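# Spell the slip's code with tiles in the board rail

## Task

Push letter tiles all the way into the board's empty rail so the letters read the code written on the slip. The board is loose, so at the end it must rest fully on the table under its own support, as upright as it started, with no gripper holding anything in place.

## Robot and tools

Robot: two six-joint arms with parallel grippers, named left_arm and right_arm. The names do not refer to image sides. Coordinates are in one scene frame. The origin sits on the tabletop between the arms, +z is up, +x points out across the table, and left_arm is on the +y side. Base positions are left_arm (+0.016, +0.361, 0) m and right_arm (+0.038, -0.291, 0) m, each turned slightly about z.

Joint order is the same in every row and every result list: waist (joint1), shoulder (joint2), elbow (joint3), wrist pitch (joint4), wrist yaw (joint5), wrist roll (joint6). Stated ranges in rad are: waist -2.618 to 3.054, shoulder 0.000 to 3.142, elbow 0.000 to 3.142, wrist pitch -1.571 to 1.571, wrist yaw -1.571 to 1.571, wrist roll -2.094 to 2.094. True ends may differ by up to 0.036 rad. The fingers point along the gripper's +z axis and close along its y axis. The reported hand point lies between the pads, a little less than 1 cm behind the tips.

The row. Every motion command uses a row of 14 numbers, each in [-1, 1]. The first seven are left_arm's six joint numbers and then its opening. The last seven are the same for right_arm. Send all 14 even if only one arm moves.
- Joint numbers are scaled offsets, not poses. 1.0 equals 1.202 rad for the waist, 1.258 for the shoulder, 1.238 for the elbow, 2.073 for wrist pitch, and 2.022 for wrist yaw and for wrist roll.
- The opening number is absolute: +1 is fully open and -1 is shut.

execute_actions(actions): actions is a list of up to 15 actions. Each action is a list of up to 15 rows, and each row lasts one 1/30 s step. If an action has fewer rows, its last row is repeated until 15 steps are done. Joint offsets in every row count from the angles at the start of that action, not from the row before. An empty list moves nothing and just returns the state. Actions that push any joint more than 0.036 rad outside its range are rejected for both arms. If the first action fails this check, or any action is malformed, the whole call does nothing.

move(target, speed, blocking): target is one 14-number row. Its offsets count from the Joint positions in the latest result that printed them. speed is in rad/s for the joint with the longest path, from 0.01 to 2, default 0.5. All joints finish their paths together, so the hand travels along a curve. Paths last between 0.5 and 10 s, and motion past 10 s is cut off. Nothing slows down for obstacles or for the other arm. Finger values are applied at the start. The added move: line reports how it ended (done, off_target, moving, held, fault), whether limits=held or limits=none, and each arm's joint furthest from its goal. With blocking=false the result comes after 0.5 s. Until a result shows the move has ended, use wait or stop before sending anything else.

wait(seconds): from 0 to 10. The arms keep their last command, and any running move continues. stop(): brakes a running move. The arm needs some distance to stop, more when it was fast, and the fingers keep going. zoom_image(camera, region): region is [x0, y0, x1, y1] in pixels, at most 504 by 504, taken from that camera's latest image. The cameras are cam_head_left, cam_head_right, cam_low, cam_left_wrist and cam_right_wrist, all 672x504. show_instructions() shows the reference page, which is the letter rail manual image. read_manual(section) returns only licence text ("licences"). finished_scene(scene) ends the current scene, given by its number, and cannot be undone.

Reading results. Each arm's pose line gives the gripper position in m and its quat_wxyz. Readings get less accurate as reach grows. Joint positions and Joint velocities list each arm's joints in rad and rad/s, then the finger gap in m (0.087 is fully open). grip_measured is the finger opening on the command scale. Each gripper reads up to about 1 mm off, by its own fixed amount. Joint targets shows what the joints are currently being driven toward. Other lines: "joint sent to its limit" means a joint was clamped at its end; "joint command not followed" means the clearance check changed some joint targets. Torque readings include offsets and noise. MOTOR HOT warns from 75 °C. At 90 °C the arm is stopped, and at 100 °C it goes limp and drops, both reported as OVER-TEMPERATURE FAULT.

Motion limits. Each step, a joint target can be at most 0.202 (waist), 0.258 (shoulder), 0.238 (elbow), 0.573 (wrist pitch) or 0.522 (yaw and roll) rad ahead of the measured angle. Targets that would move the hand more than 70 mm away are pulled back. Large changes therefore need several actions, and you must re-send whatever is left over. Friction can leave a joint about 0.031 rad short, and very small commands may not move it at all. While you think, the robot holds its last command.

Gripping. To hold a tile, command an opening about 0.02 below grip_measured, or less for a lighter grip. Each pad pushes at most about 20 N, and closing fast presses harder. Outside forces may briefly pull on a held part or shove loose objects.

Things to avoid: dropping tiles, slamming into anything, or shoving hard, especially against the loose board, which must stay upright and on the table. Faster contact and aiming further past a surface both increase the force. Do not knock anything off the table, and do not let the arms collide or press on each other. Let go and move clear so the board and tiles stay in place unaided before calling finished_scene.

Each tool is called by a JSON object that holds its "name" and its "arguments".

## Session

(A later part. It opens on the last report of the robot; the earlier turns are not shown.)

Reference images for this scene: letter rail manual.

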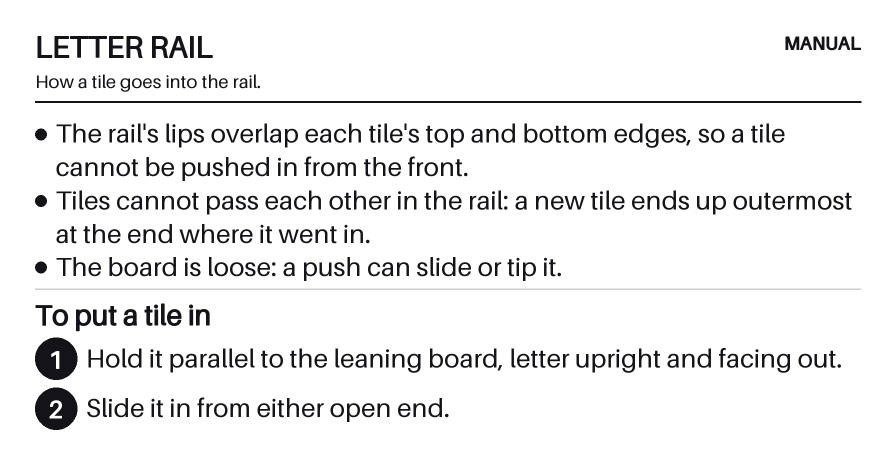

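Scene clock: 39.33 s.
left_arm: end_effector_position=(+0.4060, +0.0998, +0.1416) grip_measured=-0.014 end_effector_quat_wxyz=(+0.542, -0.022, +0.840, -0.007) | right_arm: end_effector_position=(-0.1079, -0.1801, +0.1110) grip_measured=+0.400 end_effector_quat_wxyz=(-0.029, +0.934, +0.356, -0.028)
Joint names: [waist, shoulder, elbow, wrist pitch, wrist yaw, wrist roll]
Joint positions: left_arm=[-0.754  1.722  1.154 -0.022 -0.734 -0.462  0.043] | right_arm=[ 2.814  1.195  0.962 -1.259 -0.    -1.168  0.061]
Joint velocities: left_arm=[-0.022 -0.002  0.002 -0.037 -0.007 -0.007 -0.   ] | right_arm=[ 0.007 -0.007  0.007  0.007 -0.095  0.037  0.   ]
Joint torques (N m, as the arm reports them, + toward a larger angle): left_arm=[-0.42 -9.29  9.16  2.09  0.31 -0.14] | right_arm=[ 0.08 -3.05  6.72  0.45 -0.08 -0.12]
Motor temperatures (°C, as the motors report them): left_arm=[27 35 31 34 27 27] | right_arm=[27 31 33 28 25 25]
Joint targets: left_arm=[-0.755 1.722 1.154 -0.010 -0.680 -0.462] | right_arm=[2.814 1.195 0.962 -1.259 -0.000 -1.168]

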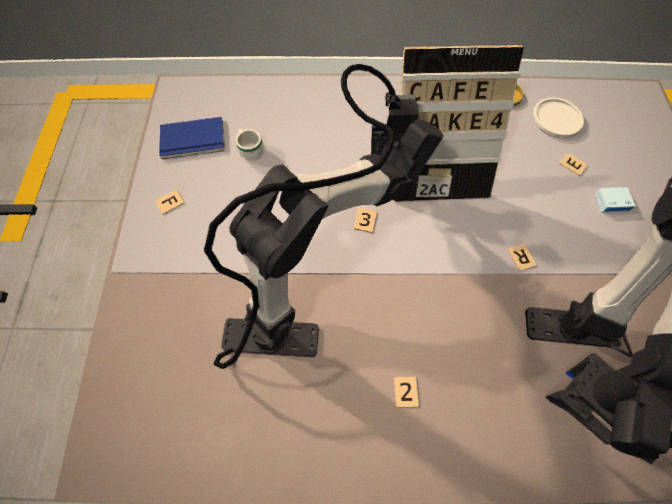

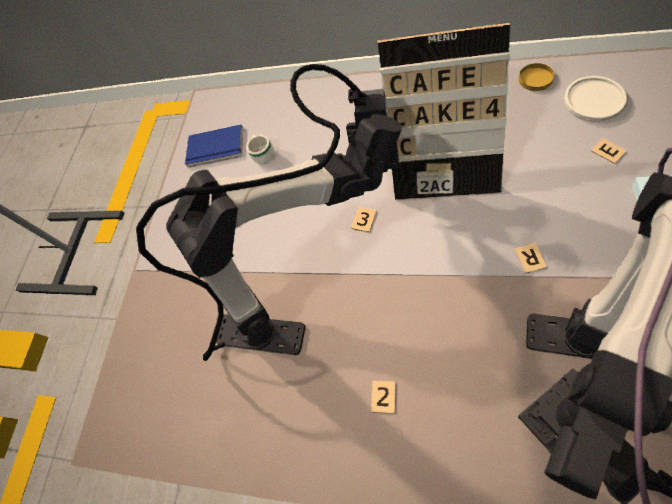

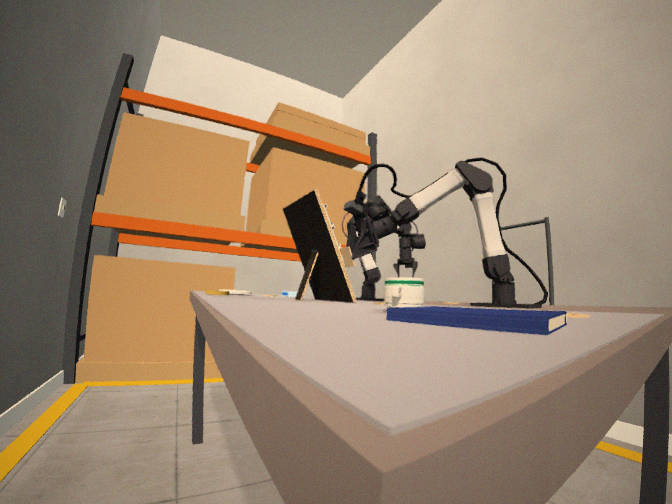

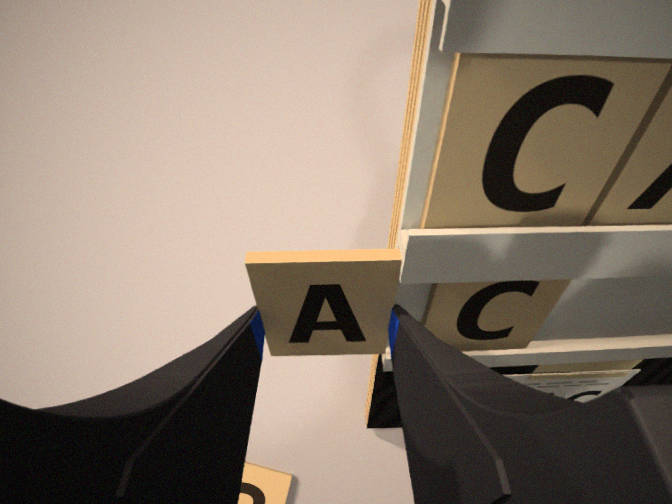

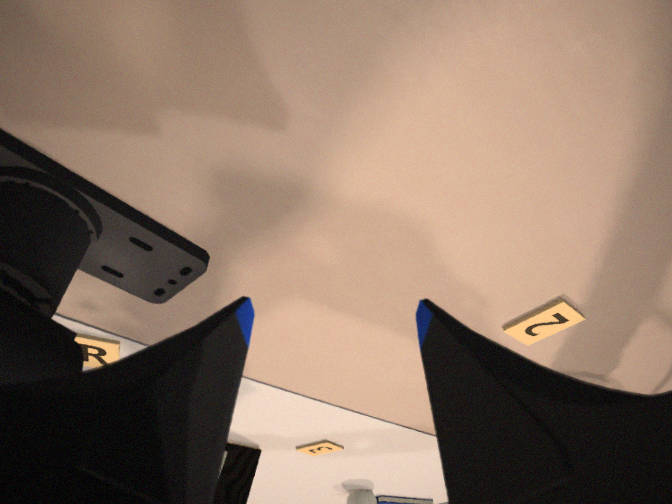

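{"name": "execute_actions", "arguments": {"actions": [[[0.010,0,0,-0.012,-0.009,0,-0.08,0,0,0,0,0,0,0.4]],[[0,0,0,0.005,0.034,0,-0.08,0,0,0,0,0,0,0.4]]]}}

{"name": "zoom_image", "arguments": {"camera": "cam_left_wrist", "region": [240,200,520,400]}}

Scene clock: 40.53 s.
left_arm: end_effector_position=(+0.4046, +0.0930, +0.1396) grip_measured=-0.014 end_effector_quat_wxyz=(+0.534, -0.013, +0.845, -0.025) | right_arm: end_effector_position=(-0.1079, -0.1801, +0.1110) grip_measured=+0.400 end_effector_quat_wxyz=(-0.029, +0.934, +0.356, -0.028)
Joint names: [waist, shoulder, elbow, wrist pitch, wrist yaw, wrist roll]
Joint positions: left_arm=[-0.752  1.722  1.154 -0.019 -0.689 -0.462  0.043] | right_arm=[ 2.814  1.195  0.962 -1.259 -0.    -1.168  0.061]
Joint velocities: left_arm=[ 0.002  0.002 -0.002  0.066  0.022  0.037 -0.   ] | right_arm=[-0.002 -0.017  0.012 -0.022  0.051  0.066 -0.001]
Joint torques (N m, as the arm reports them, + toward a larger angle): left_arm=[-0.32 -9.29  9.19  1.99 -0.09 -0.14] | right_arm=[-0.03 -3.19  6.84  0.39 -0.08 -0.08]
Motor temperatures (°C, as the motors report them): left_arm=[27 35 31 34 27 27] | right_arm=[27 31 33 28 25 25]
Joint targets: left_arm=[-0.752 1.722 1.154 -0.018 -0.674 -0.462] | right_arm=[2.814 1.195 0.962 -1.259 -0.000 -1.168]

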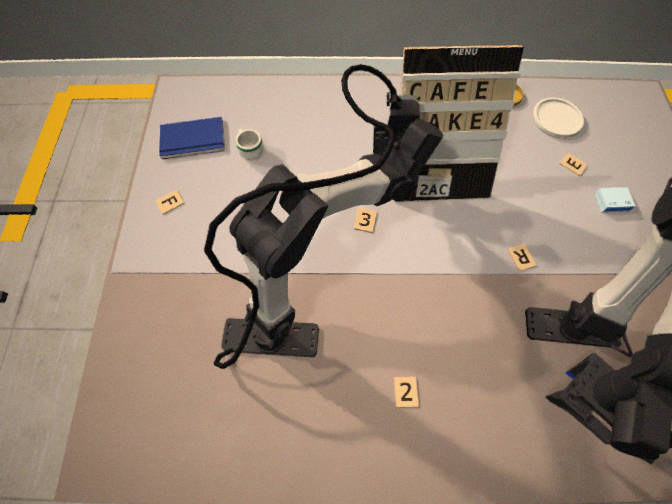

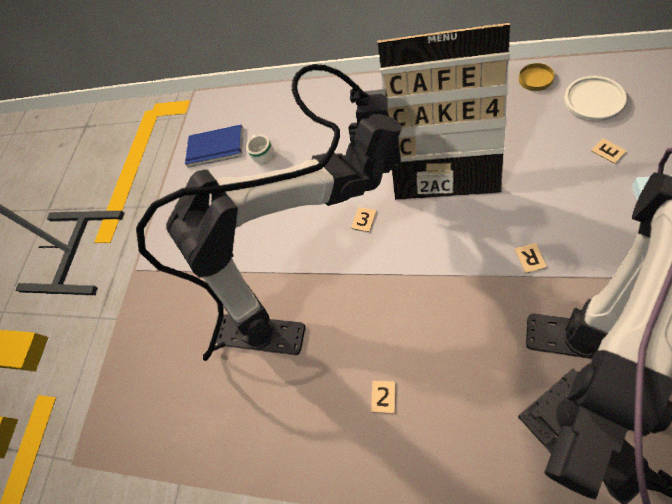

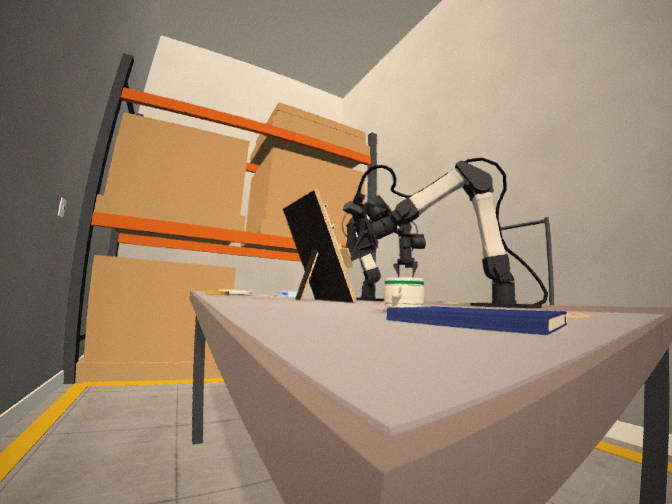

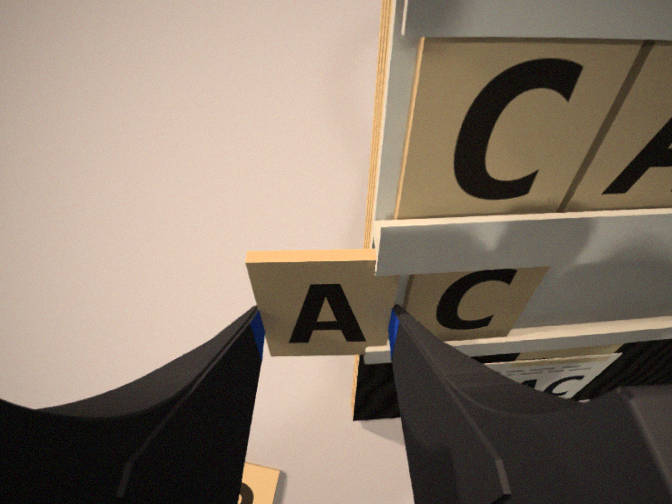

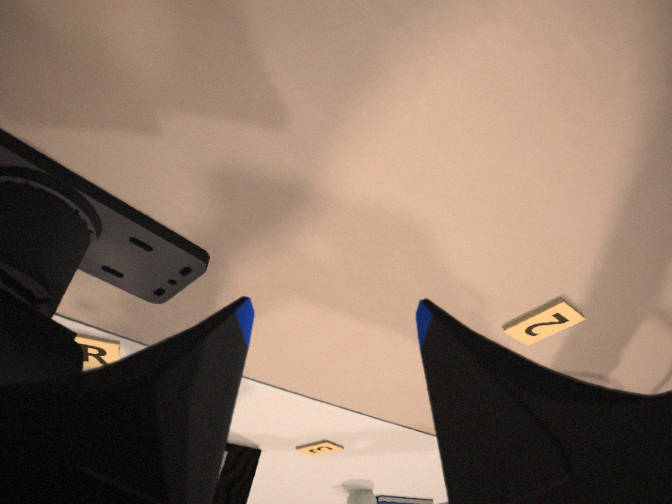

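Region (240, 200, 520, 400) of cam_left_wrist's 672x504 image, scaled by 1.800, with more detail than that image has; it fills the top 360 rows of this view, and the rest is white.

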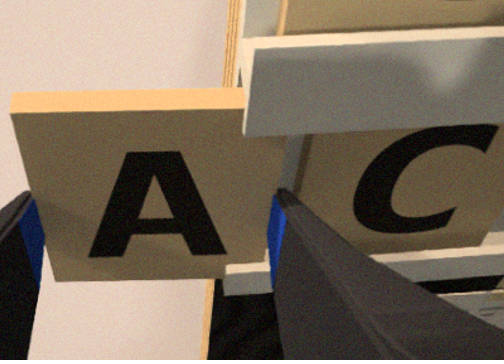

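In.

{"name": "move", "arguments": {"target": [-0.092,0.162,0.218,-0.087,-0.078,-0.05,-0.08,0,0,0,0,0,0,0.4], "speed": 0.19}}

Scene clock: 42.47 s.
left_arm: end_effector_position=(+0.4069, +0.0433, +0.1414) grip_measured=-0.014 end_effector_quat_wxyz=(+0.539, -0.027, +0.842, +0.005) | right_arm: end_effector_position=(-0.1079, -0.1801, +0.1110) grip_measured=+0.400 end_effector_quat_wxyz=(-0.029, +0.934, +0.356, -0.028)
Joint names: [waist, shoulder, elbow, wrist pitch, wrist yaw, wrist roll]
Joint positions: left_arm=[-0.854  1.903  1.407 -0.179 -0.834 -0.557  0.043] | right_arm=[ 2.814  1.195  0.962 -1.259 -0.    -1.168  0.061]
Joint velocities: left_arm=[ 0.002 -0.007 -0.002 -0.066 -0.022 -0.11   0.001] | right_arm=[ 0.012  0.022 -0.007  0.007  0.007 -0.022 -0.001]
Joint torques (N m, as the arm reports them, + toward a larger angle): left_arm=[-0.99 -9.21 10.89  1.64 -0.43 -0.18] | right_arm=[ 0.01 -3.11  6.79  0.32 -0.11 -0.09]
Motor temperatures (°C, as the motors report them): left_arm=[27 35 32 34 27 27] | right_arm=[27 31 33 28 25 25]
Joint targets: left_arm=[-0.863 1.926 1.424 -0.200 -0.847 -0.563] | right_arm=[2.814 1.195 0.962 -1.259 -0.000 -1.168]
move: off_target (left_arm); limits=none; left_arm: farthest joint: the shoulder, 0.023 radians from its target (0.203 radians at the start); right_arm: farthest joint: the waist, 0.000 radians from its target (0.000 radians at the start)

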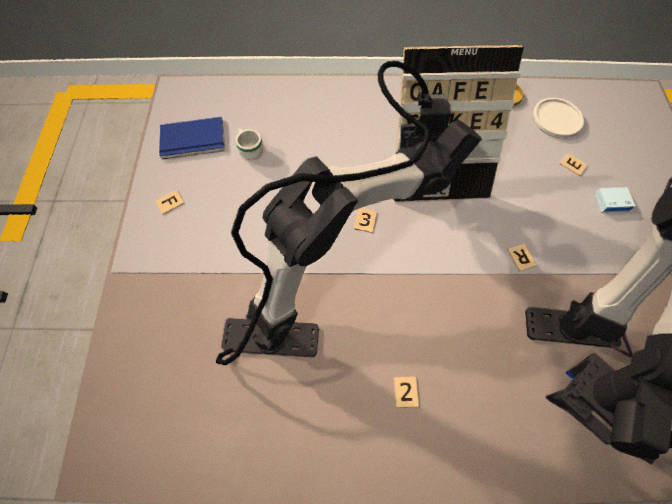

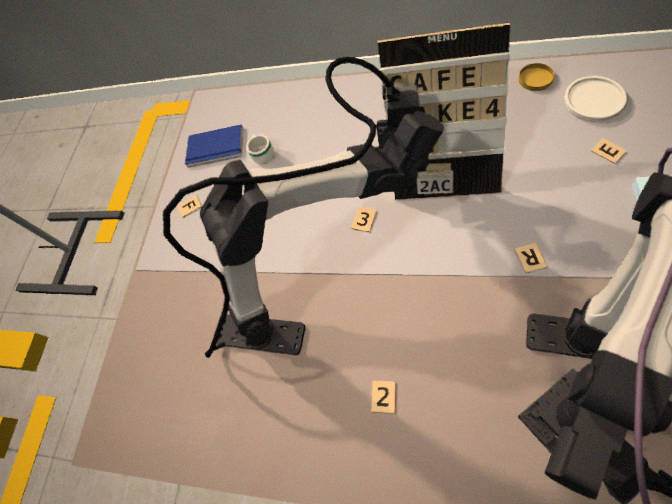

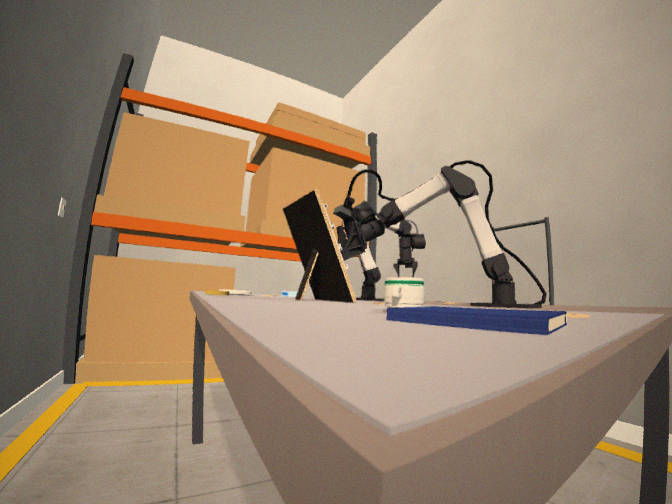

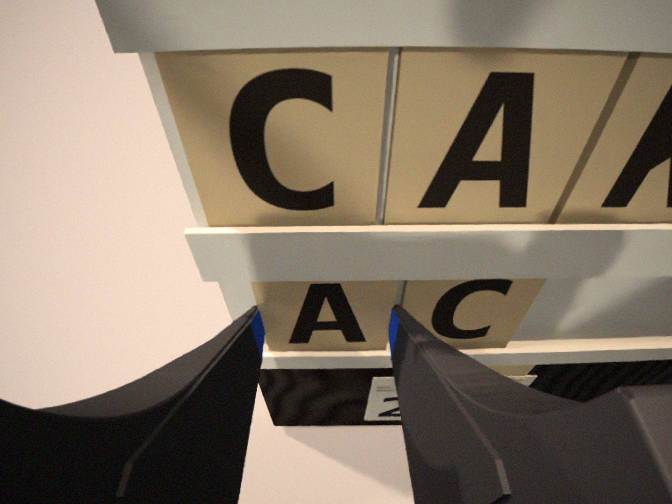

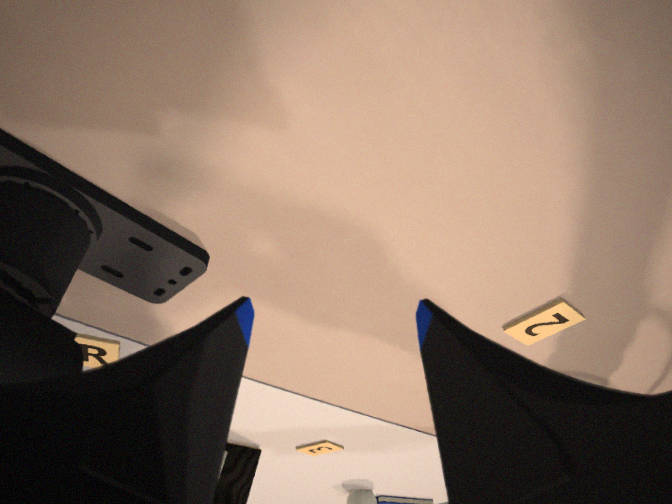

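{"name": "execute_actions", "arguments": {"actions": [[[0,0,0,0,0,0,0,0,0,0,0,0,0,0.4],[0,0,0,0,0,0,0.05,0,0,0,0,0,0,0.4],[0,0,0,0,0,0,0.1,0,0,0,0,0,0,0.4],[0,0,0,0,0,0,0.15,0,0,0,0,0,0,0.4],[0,0,0,0,0,0,0.2,0,0,0,0,0,0,0.4],[0,0,0,0,0,0,0.2,0,0,0,0,0,0,0.4],[-0.012,-0.016,-0.02,0,-0.006,0,0.2,0,0,0,0,0,0,0.4],[-0.024,-0.032,-0.035,0,-0.012,0,0.2,0,0,0,0,0,0,0.4],[-0.036,-0.048,-0.052,0,-0.018,0,0.2,0,0,0,0,0,0,0.4],[-0.048,-0.065,-0.07,0,-0.025,0,0.2,0,0,0,0,0,0,0.4]]]}}

{"name": "move", "arguments": {"target": [-0.71,-0.17,-0.285,-0.335,0.436,-0.649,0.4,0,0,0,0,0,0,0.4], "speed": 1.1}}

Scene clock: 43.17 s.
left_arm: end_effector_position=(+0.3820, +0.0389, +0.1574) grip_measured=+0.200 end_effector_quat_wxyz=(+0.551, -0.016, +0.834, -0.007) | right_arm: end_effector_position=(-0.1079, -0.1801, +0.1110) grip_measured=+0.400 end_effector_quat_wxyz=(-0.029, +0.934, +0.356, -0.028)
Joint names: [waist, shoulder, elbow, wrist pitch, wrist yaw, wrist roll]
Joint positions: left_arm=[-0.91   1.826  1.348 -0.174 -0.866 -0.558  0.052] | right_arm=[ 2.814  1.195  0.962 -1.259 -0.    -1.168  0.061]
Joint velocities: left_arm=[-0.046 -0.076  0.002 -0.007 -0.081  0.022  0.001] | right_arm=[-0.007  0.012 -0.002 -0.007  0.037  0.022 -0.   ]
Joint torques (N m, as the arm reports them, + toward a larger angle): left_arm=[ -0.21 -10.39   6.46   1.75  -0.41  -0.13] | right_arm=[-0.04 -3.11  6.72  0.36 -0.09 -0.07]
Motor temperatures (°C, as the motors report them): left_arm=[27 36 32 34 27 27] | right_arm=[27 31 33 28 25 25]
Joint targets: left_arm=[-0.911 1.821 1.320 -0.179 -0.885 -0.557] | right_arm=[2.814 1.195 0.962 -1.259 -0.000 -1.168]

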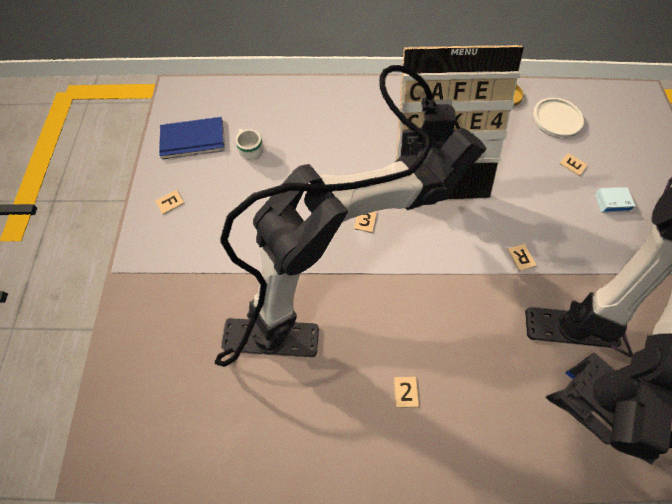

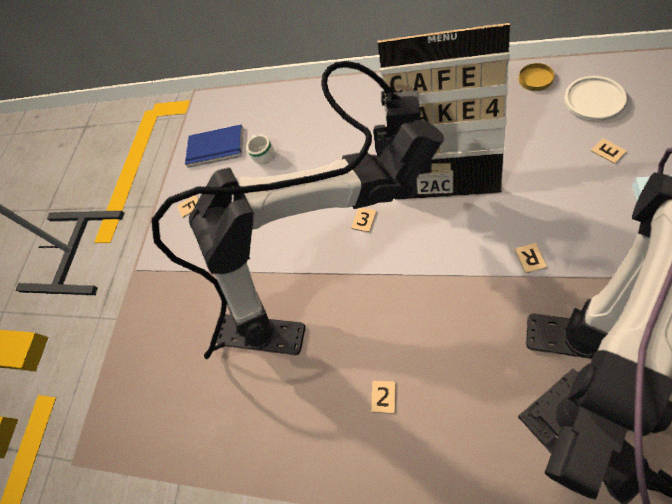

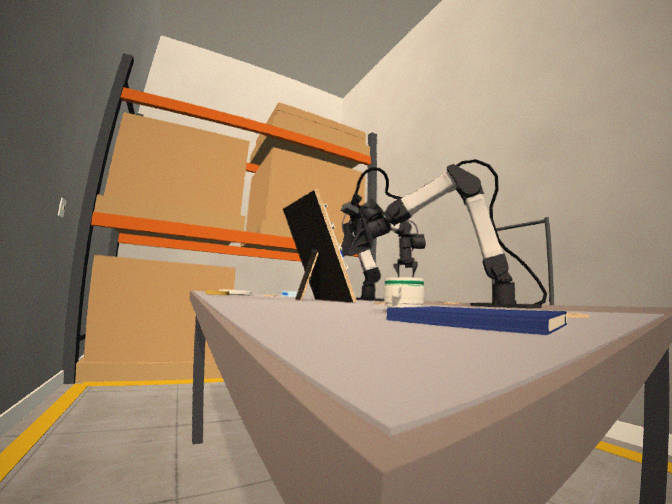

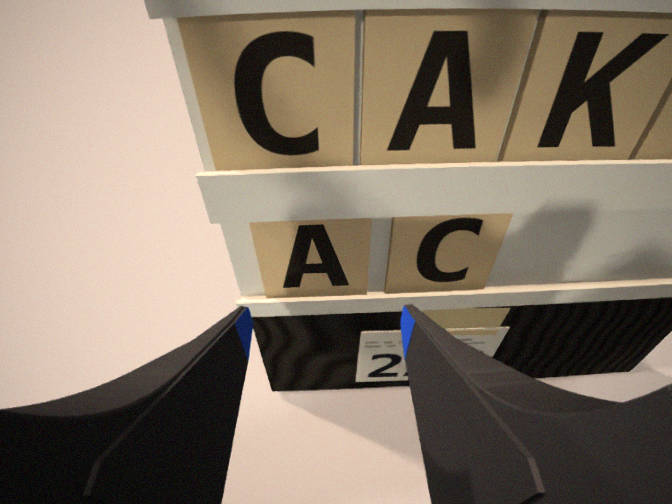

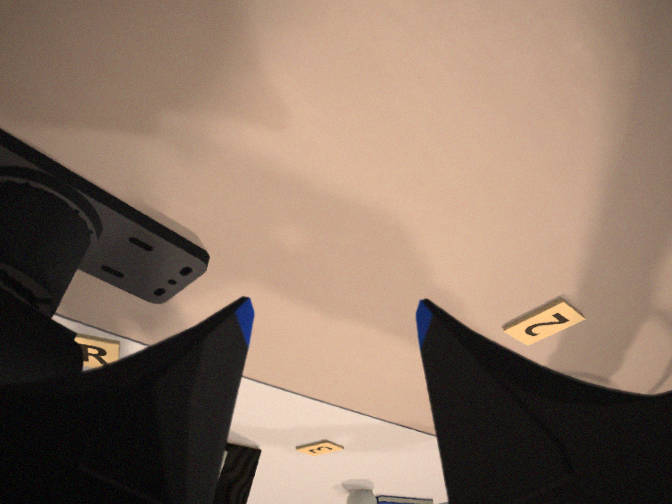

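Scene clock: 45.33 s.
left_arm: end_effector_position=(-0.0982, +0.0717, +0.0400) grip_measured=+0.400 end_effector_quat_wxyz=(-0.015, -0.023, +0.998, -0.052) | right_arm: end_effector_position=(-0.1079, -0.1801, +0.1110) grip_measured=+0.400 end_effector_quat_wxyz=(-0.029, +0.934, +0.356, -0.028)
Joint names: [waist, shoulder, elbow, wrist pitch, wrist yaw, wrist roll]
Joint positions: left_arm=[-1.757  1.626  1.019 -0.856  0.002 -1.863  0.061] | right_arm=[ 2.814  1.195  0.962 -1.259 -0.    -1.168  0.061]
Joint velocities: left_arm=[-0.002  0.017 -0.002 -0.051 -0.022 -0.022  0.001] | right_arm=[ 0.007 -0.017  0.002 -0.007 -0.066  0.022  0.001]
Joint torques (N m, as the arm reports them, + toward a larger angle): left_arm=[-0.8  -8.13  5.33  0.53  0.04 -0.19] | right_arm=[ 0.   -3.56  6.73  0.37 -0.05 -0.19]
Motor temperatures (°C, as the motors report them): left_arm=[27 36 31 34 27 27] | right_arm=[27 31 34 28 25 25]
Joint targets: left_arm=[-1.763 1.612 0.995 -0.869 0.015 -1.870] | right_arm=[2.814 1.195 0.962 -1.259 -0.000 -1.168]
move: off_target (left_arm); limits=none; left_arm: farthest joint: the elbow, 0.024 radians from its target (0.353 radians at the start); right_arm: farthest joint: the waist, 0.000 radians from its target (0.000 radians at the start)

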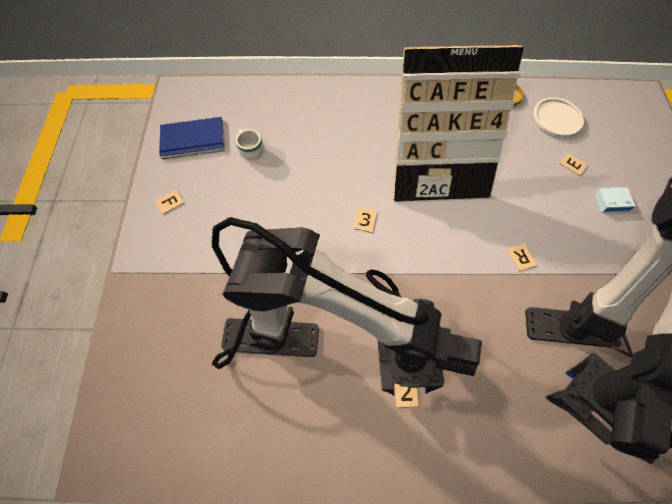

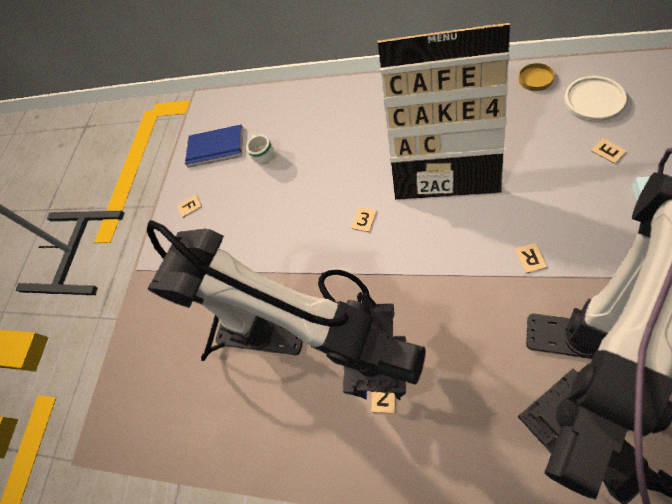

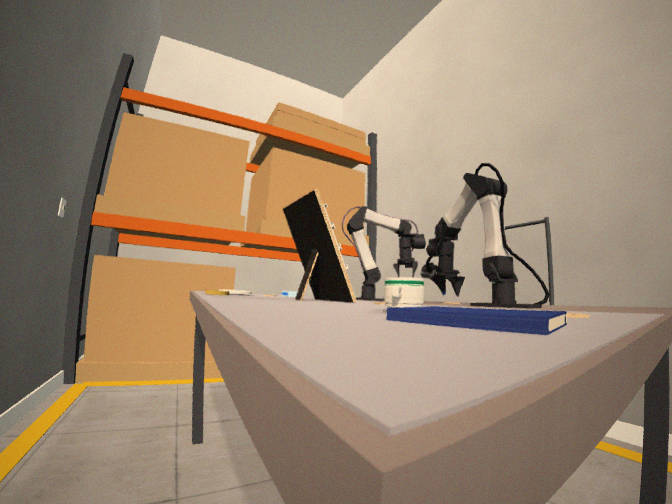

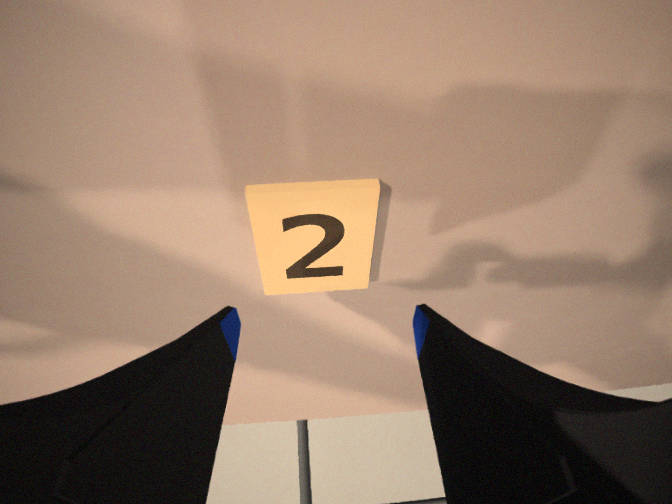

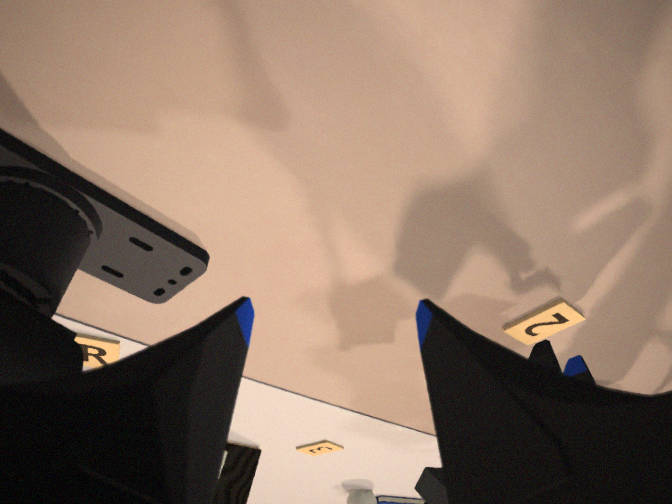

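{"name": "move", "arguments": {"target": [0.012,0.113,0.04,-0.011,0,0,0.55,0,0,0,0,0,0,0.4], "speed": 0.3}}

Scene clock: 46.40 s.
left_arm: end_effector_position=(-0.0974, +0.0746, +0.0123) grip_measured=+0.550 end_effector_quat_wxyz=(-0.001, -0.023, +1.000, -0.002) | right_arm: end_effector_position=(-0.1079, -0.1801, +0.1110) grip_measured=+0.400 end_effector_quat_wxyz=(-0.029, +0.934, +0.356, -0.028)
Joint names: [waist, shoulder, elbow, wrist pitch, wrist yaw, wrist roll]
Joint positions: left_arm=[-1.757  1.748  1.049 -0.868  0.002 -1.864  0.068] | right_arm=[ 2.814  1.195  0.962 -1.259 -0.    -1.168  0.061]
Joint velocities: left_arm=[ 0.002  0.002  0.002  0.022  0.081 -0.022  0.   ] | right_arm=[-0.002 -0.012  0.002  0.007 -0.022 -0.081  0.001]
Joint torques (N m, as the arm reports them, + toward a larger angle): left_arm=[ 0.74 -6.3   9.06  0.31 -0.09 -0.13] | right_arm=[-0.01 -3.23  6.94  0.37 -0.1  -0.1 ]
Motor temperatures (°C, as the motors report them): left_arm=[27 36 31 34 27 27] | right_arm=[27 31 34 28 25 25]
Joint targets: left_arm=[-1.742 1.768 1.069 -0.879 0.002 -1.864] | right_arm=[2.814 1.195 0.962 -1.259 -0.000 -1.168]
move: done; limits=none; left_arm: farthest joint: the shoulder, 0.020 radians from its target (0.142 radians at the start); right_arm: farthest joint: the waist, 0.000 radians from its target (0.000 radians at the start)

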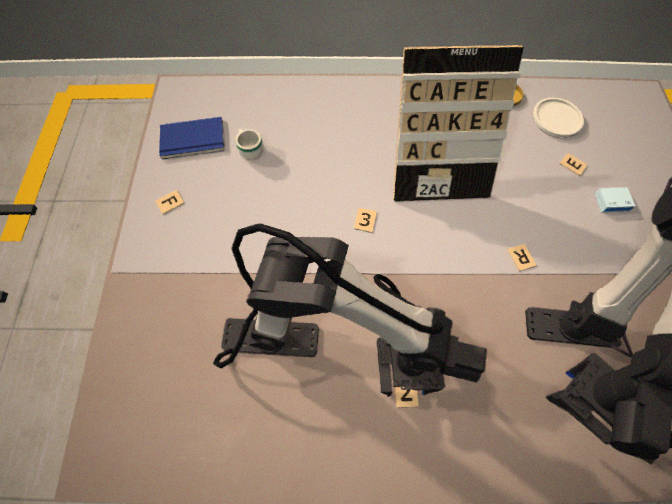

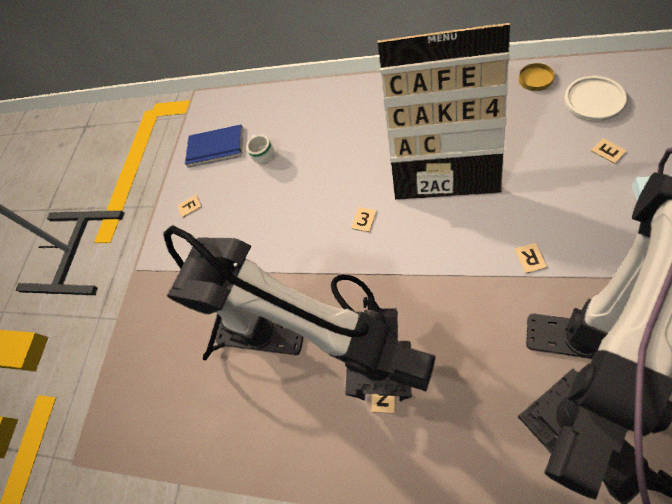

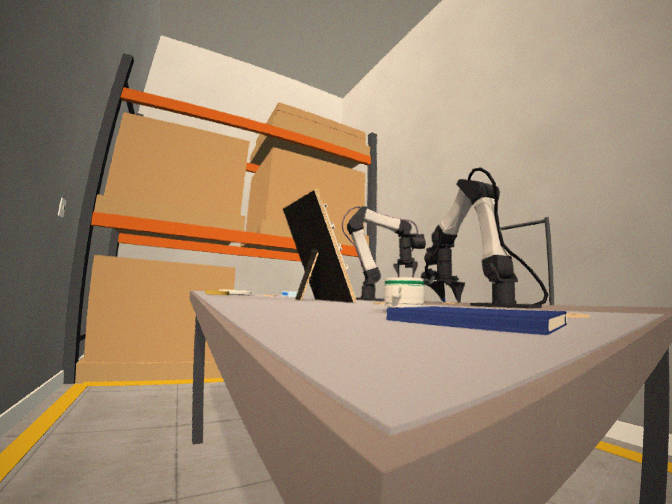

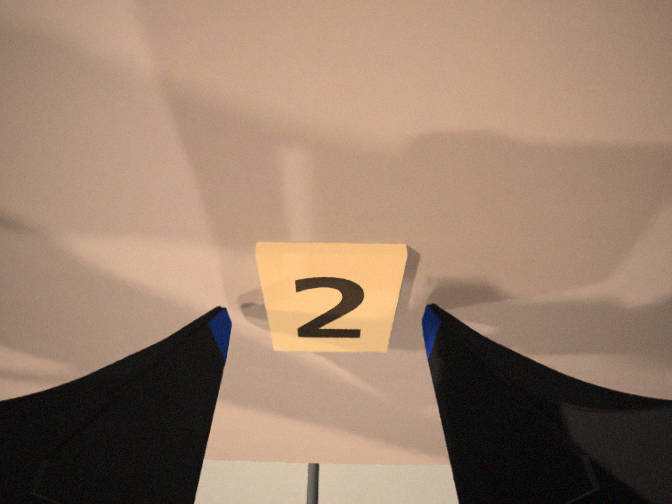

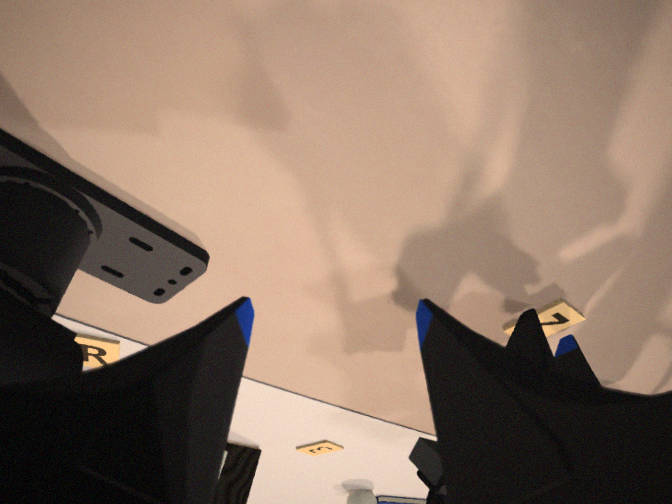

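{"name": "execute_actions", "arguments": {"actions": [[[0,0.025,0,0.009,0,0.018,0.3,0,0,0,0,0,0,0.4]],[[0,0,0,0,0,0,0.25,0,0,0,0,0,0,0.4],[0,0,0,0,0,0,0.2,0,0,0,0,0,0,0.4],[0,0,0,0,0,0,0.15,0,0,0,0,0,0,0.4],[0,0,0,0,0,0,0.1,0,0,0,0,0,0,0.4],[0,0,0,0,0,0,0.06,0,0,0,0,0,0,0.4],[0,0,0,0,0,0,0.02,0,0,0,0,0,0,0.4],[0,0,0,0,0,0,-0.02,0,0,0,0,0,0,0.4],[0,0,0,0,0,0,-0.08,0,0,0,0,0,0,0.4]]]}}

Scene clock: 47.53 s.
left_arm: end_effector_position=(-0.0978, +0.0745, +0.0094) grip_measured=-0.017 end_effector_quat_wxyz=(-0.001, -0.009, +1.000, -0.001) | right_arm: end_effector_position=(-0.1079, -0.1801, +0.1110) grip_measured=+0.400 end_effector_quat_wxyz=(-0.029, +0.934, +0.356, -0.028)
Joint names: [waist, shoulder, elbow, wrist pitch, wrist yaw, wrist roll]
Joint positions: left_arm=[-1.757  1.759  1.049 -0.858  0.002 -1.834  0.043] | right_arm=[ 2.814  1.195  0.962 -1.259 -0.    -1.168  0.061]
Joint velocities: left_arm=[ 0.012 -0.007 -0.007 -0.037 -0.007 -0.022  0.   ] | right_arm=[-0.017 -0.002 -0.002  0.007  0.081  0.051 -0.   ]
Joint torques (N m, as the arm reports them, + toward a larger angle): left_arm=[-0.33 -7.95  7.11  0.42 -0.08 -0.14] | right_arm=[ 0.06 -3.28  6.92  0.37 -0.11 -0.07]
Motor temperatures (°C, as the motors report them): left_arm=[27 36 31 33 27 27] | right_arm=[27 31 34 28 25 25]
Joint targets: left_arm=[-1.757 1.759 1.049 -0.858 0.002 -1.834] | right_arm=[2.814 1.195 0.962 -1.259 -0.000 -1.168]

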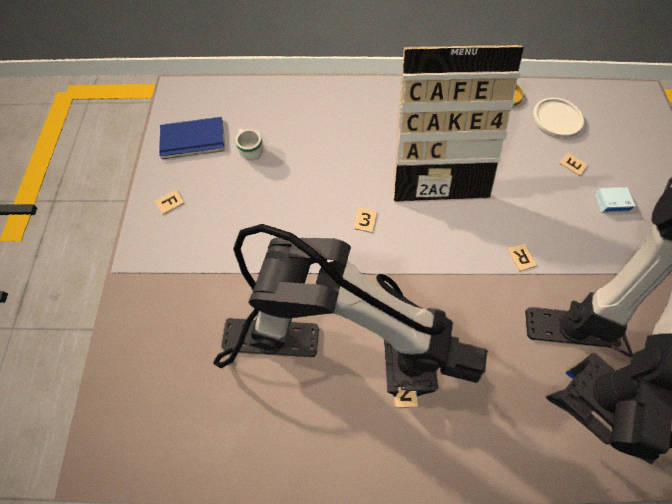

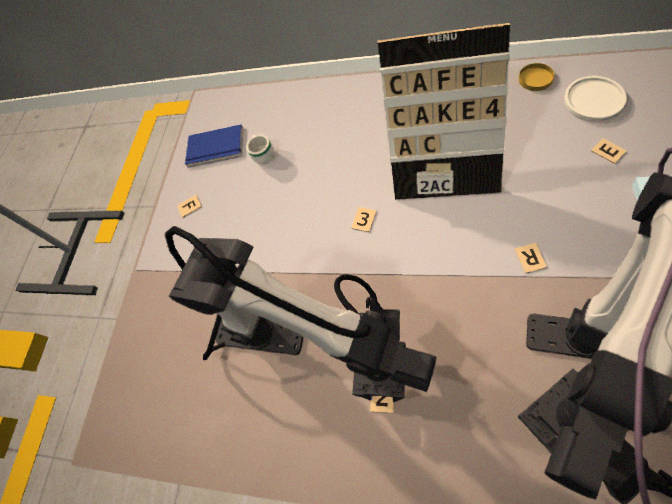

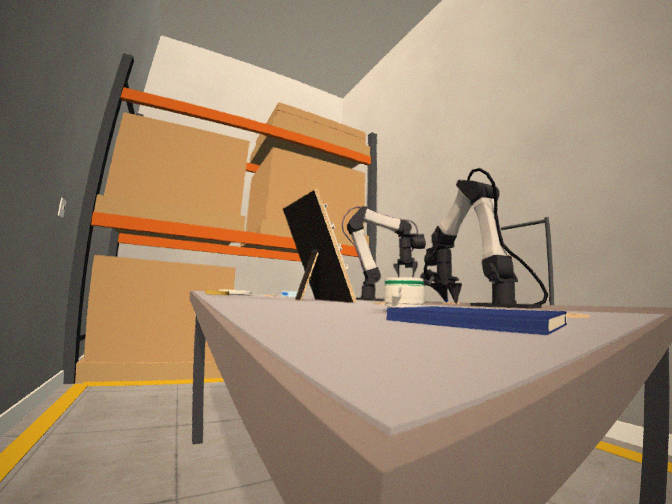

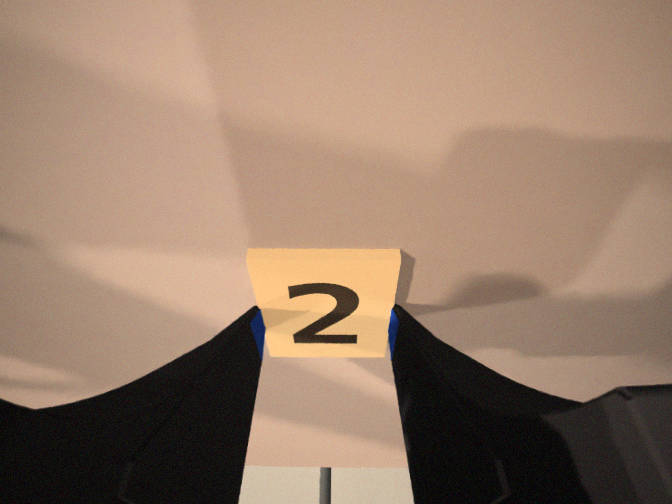

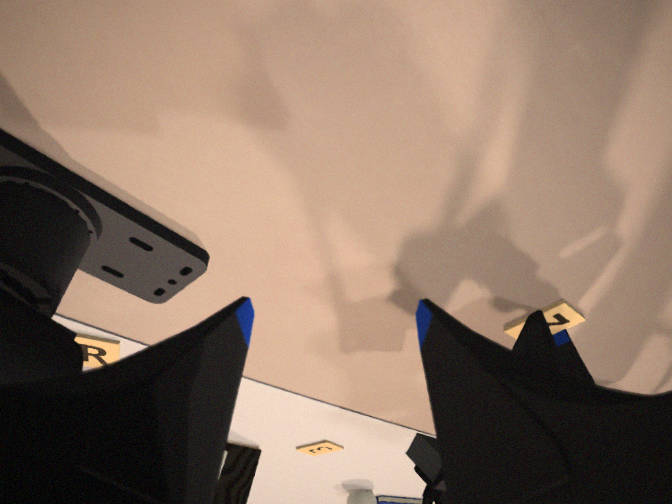

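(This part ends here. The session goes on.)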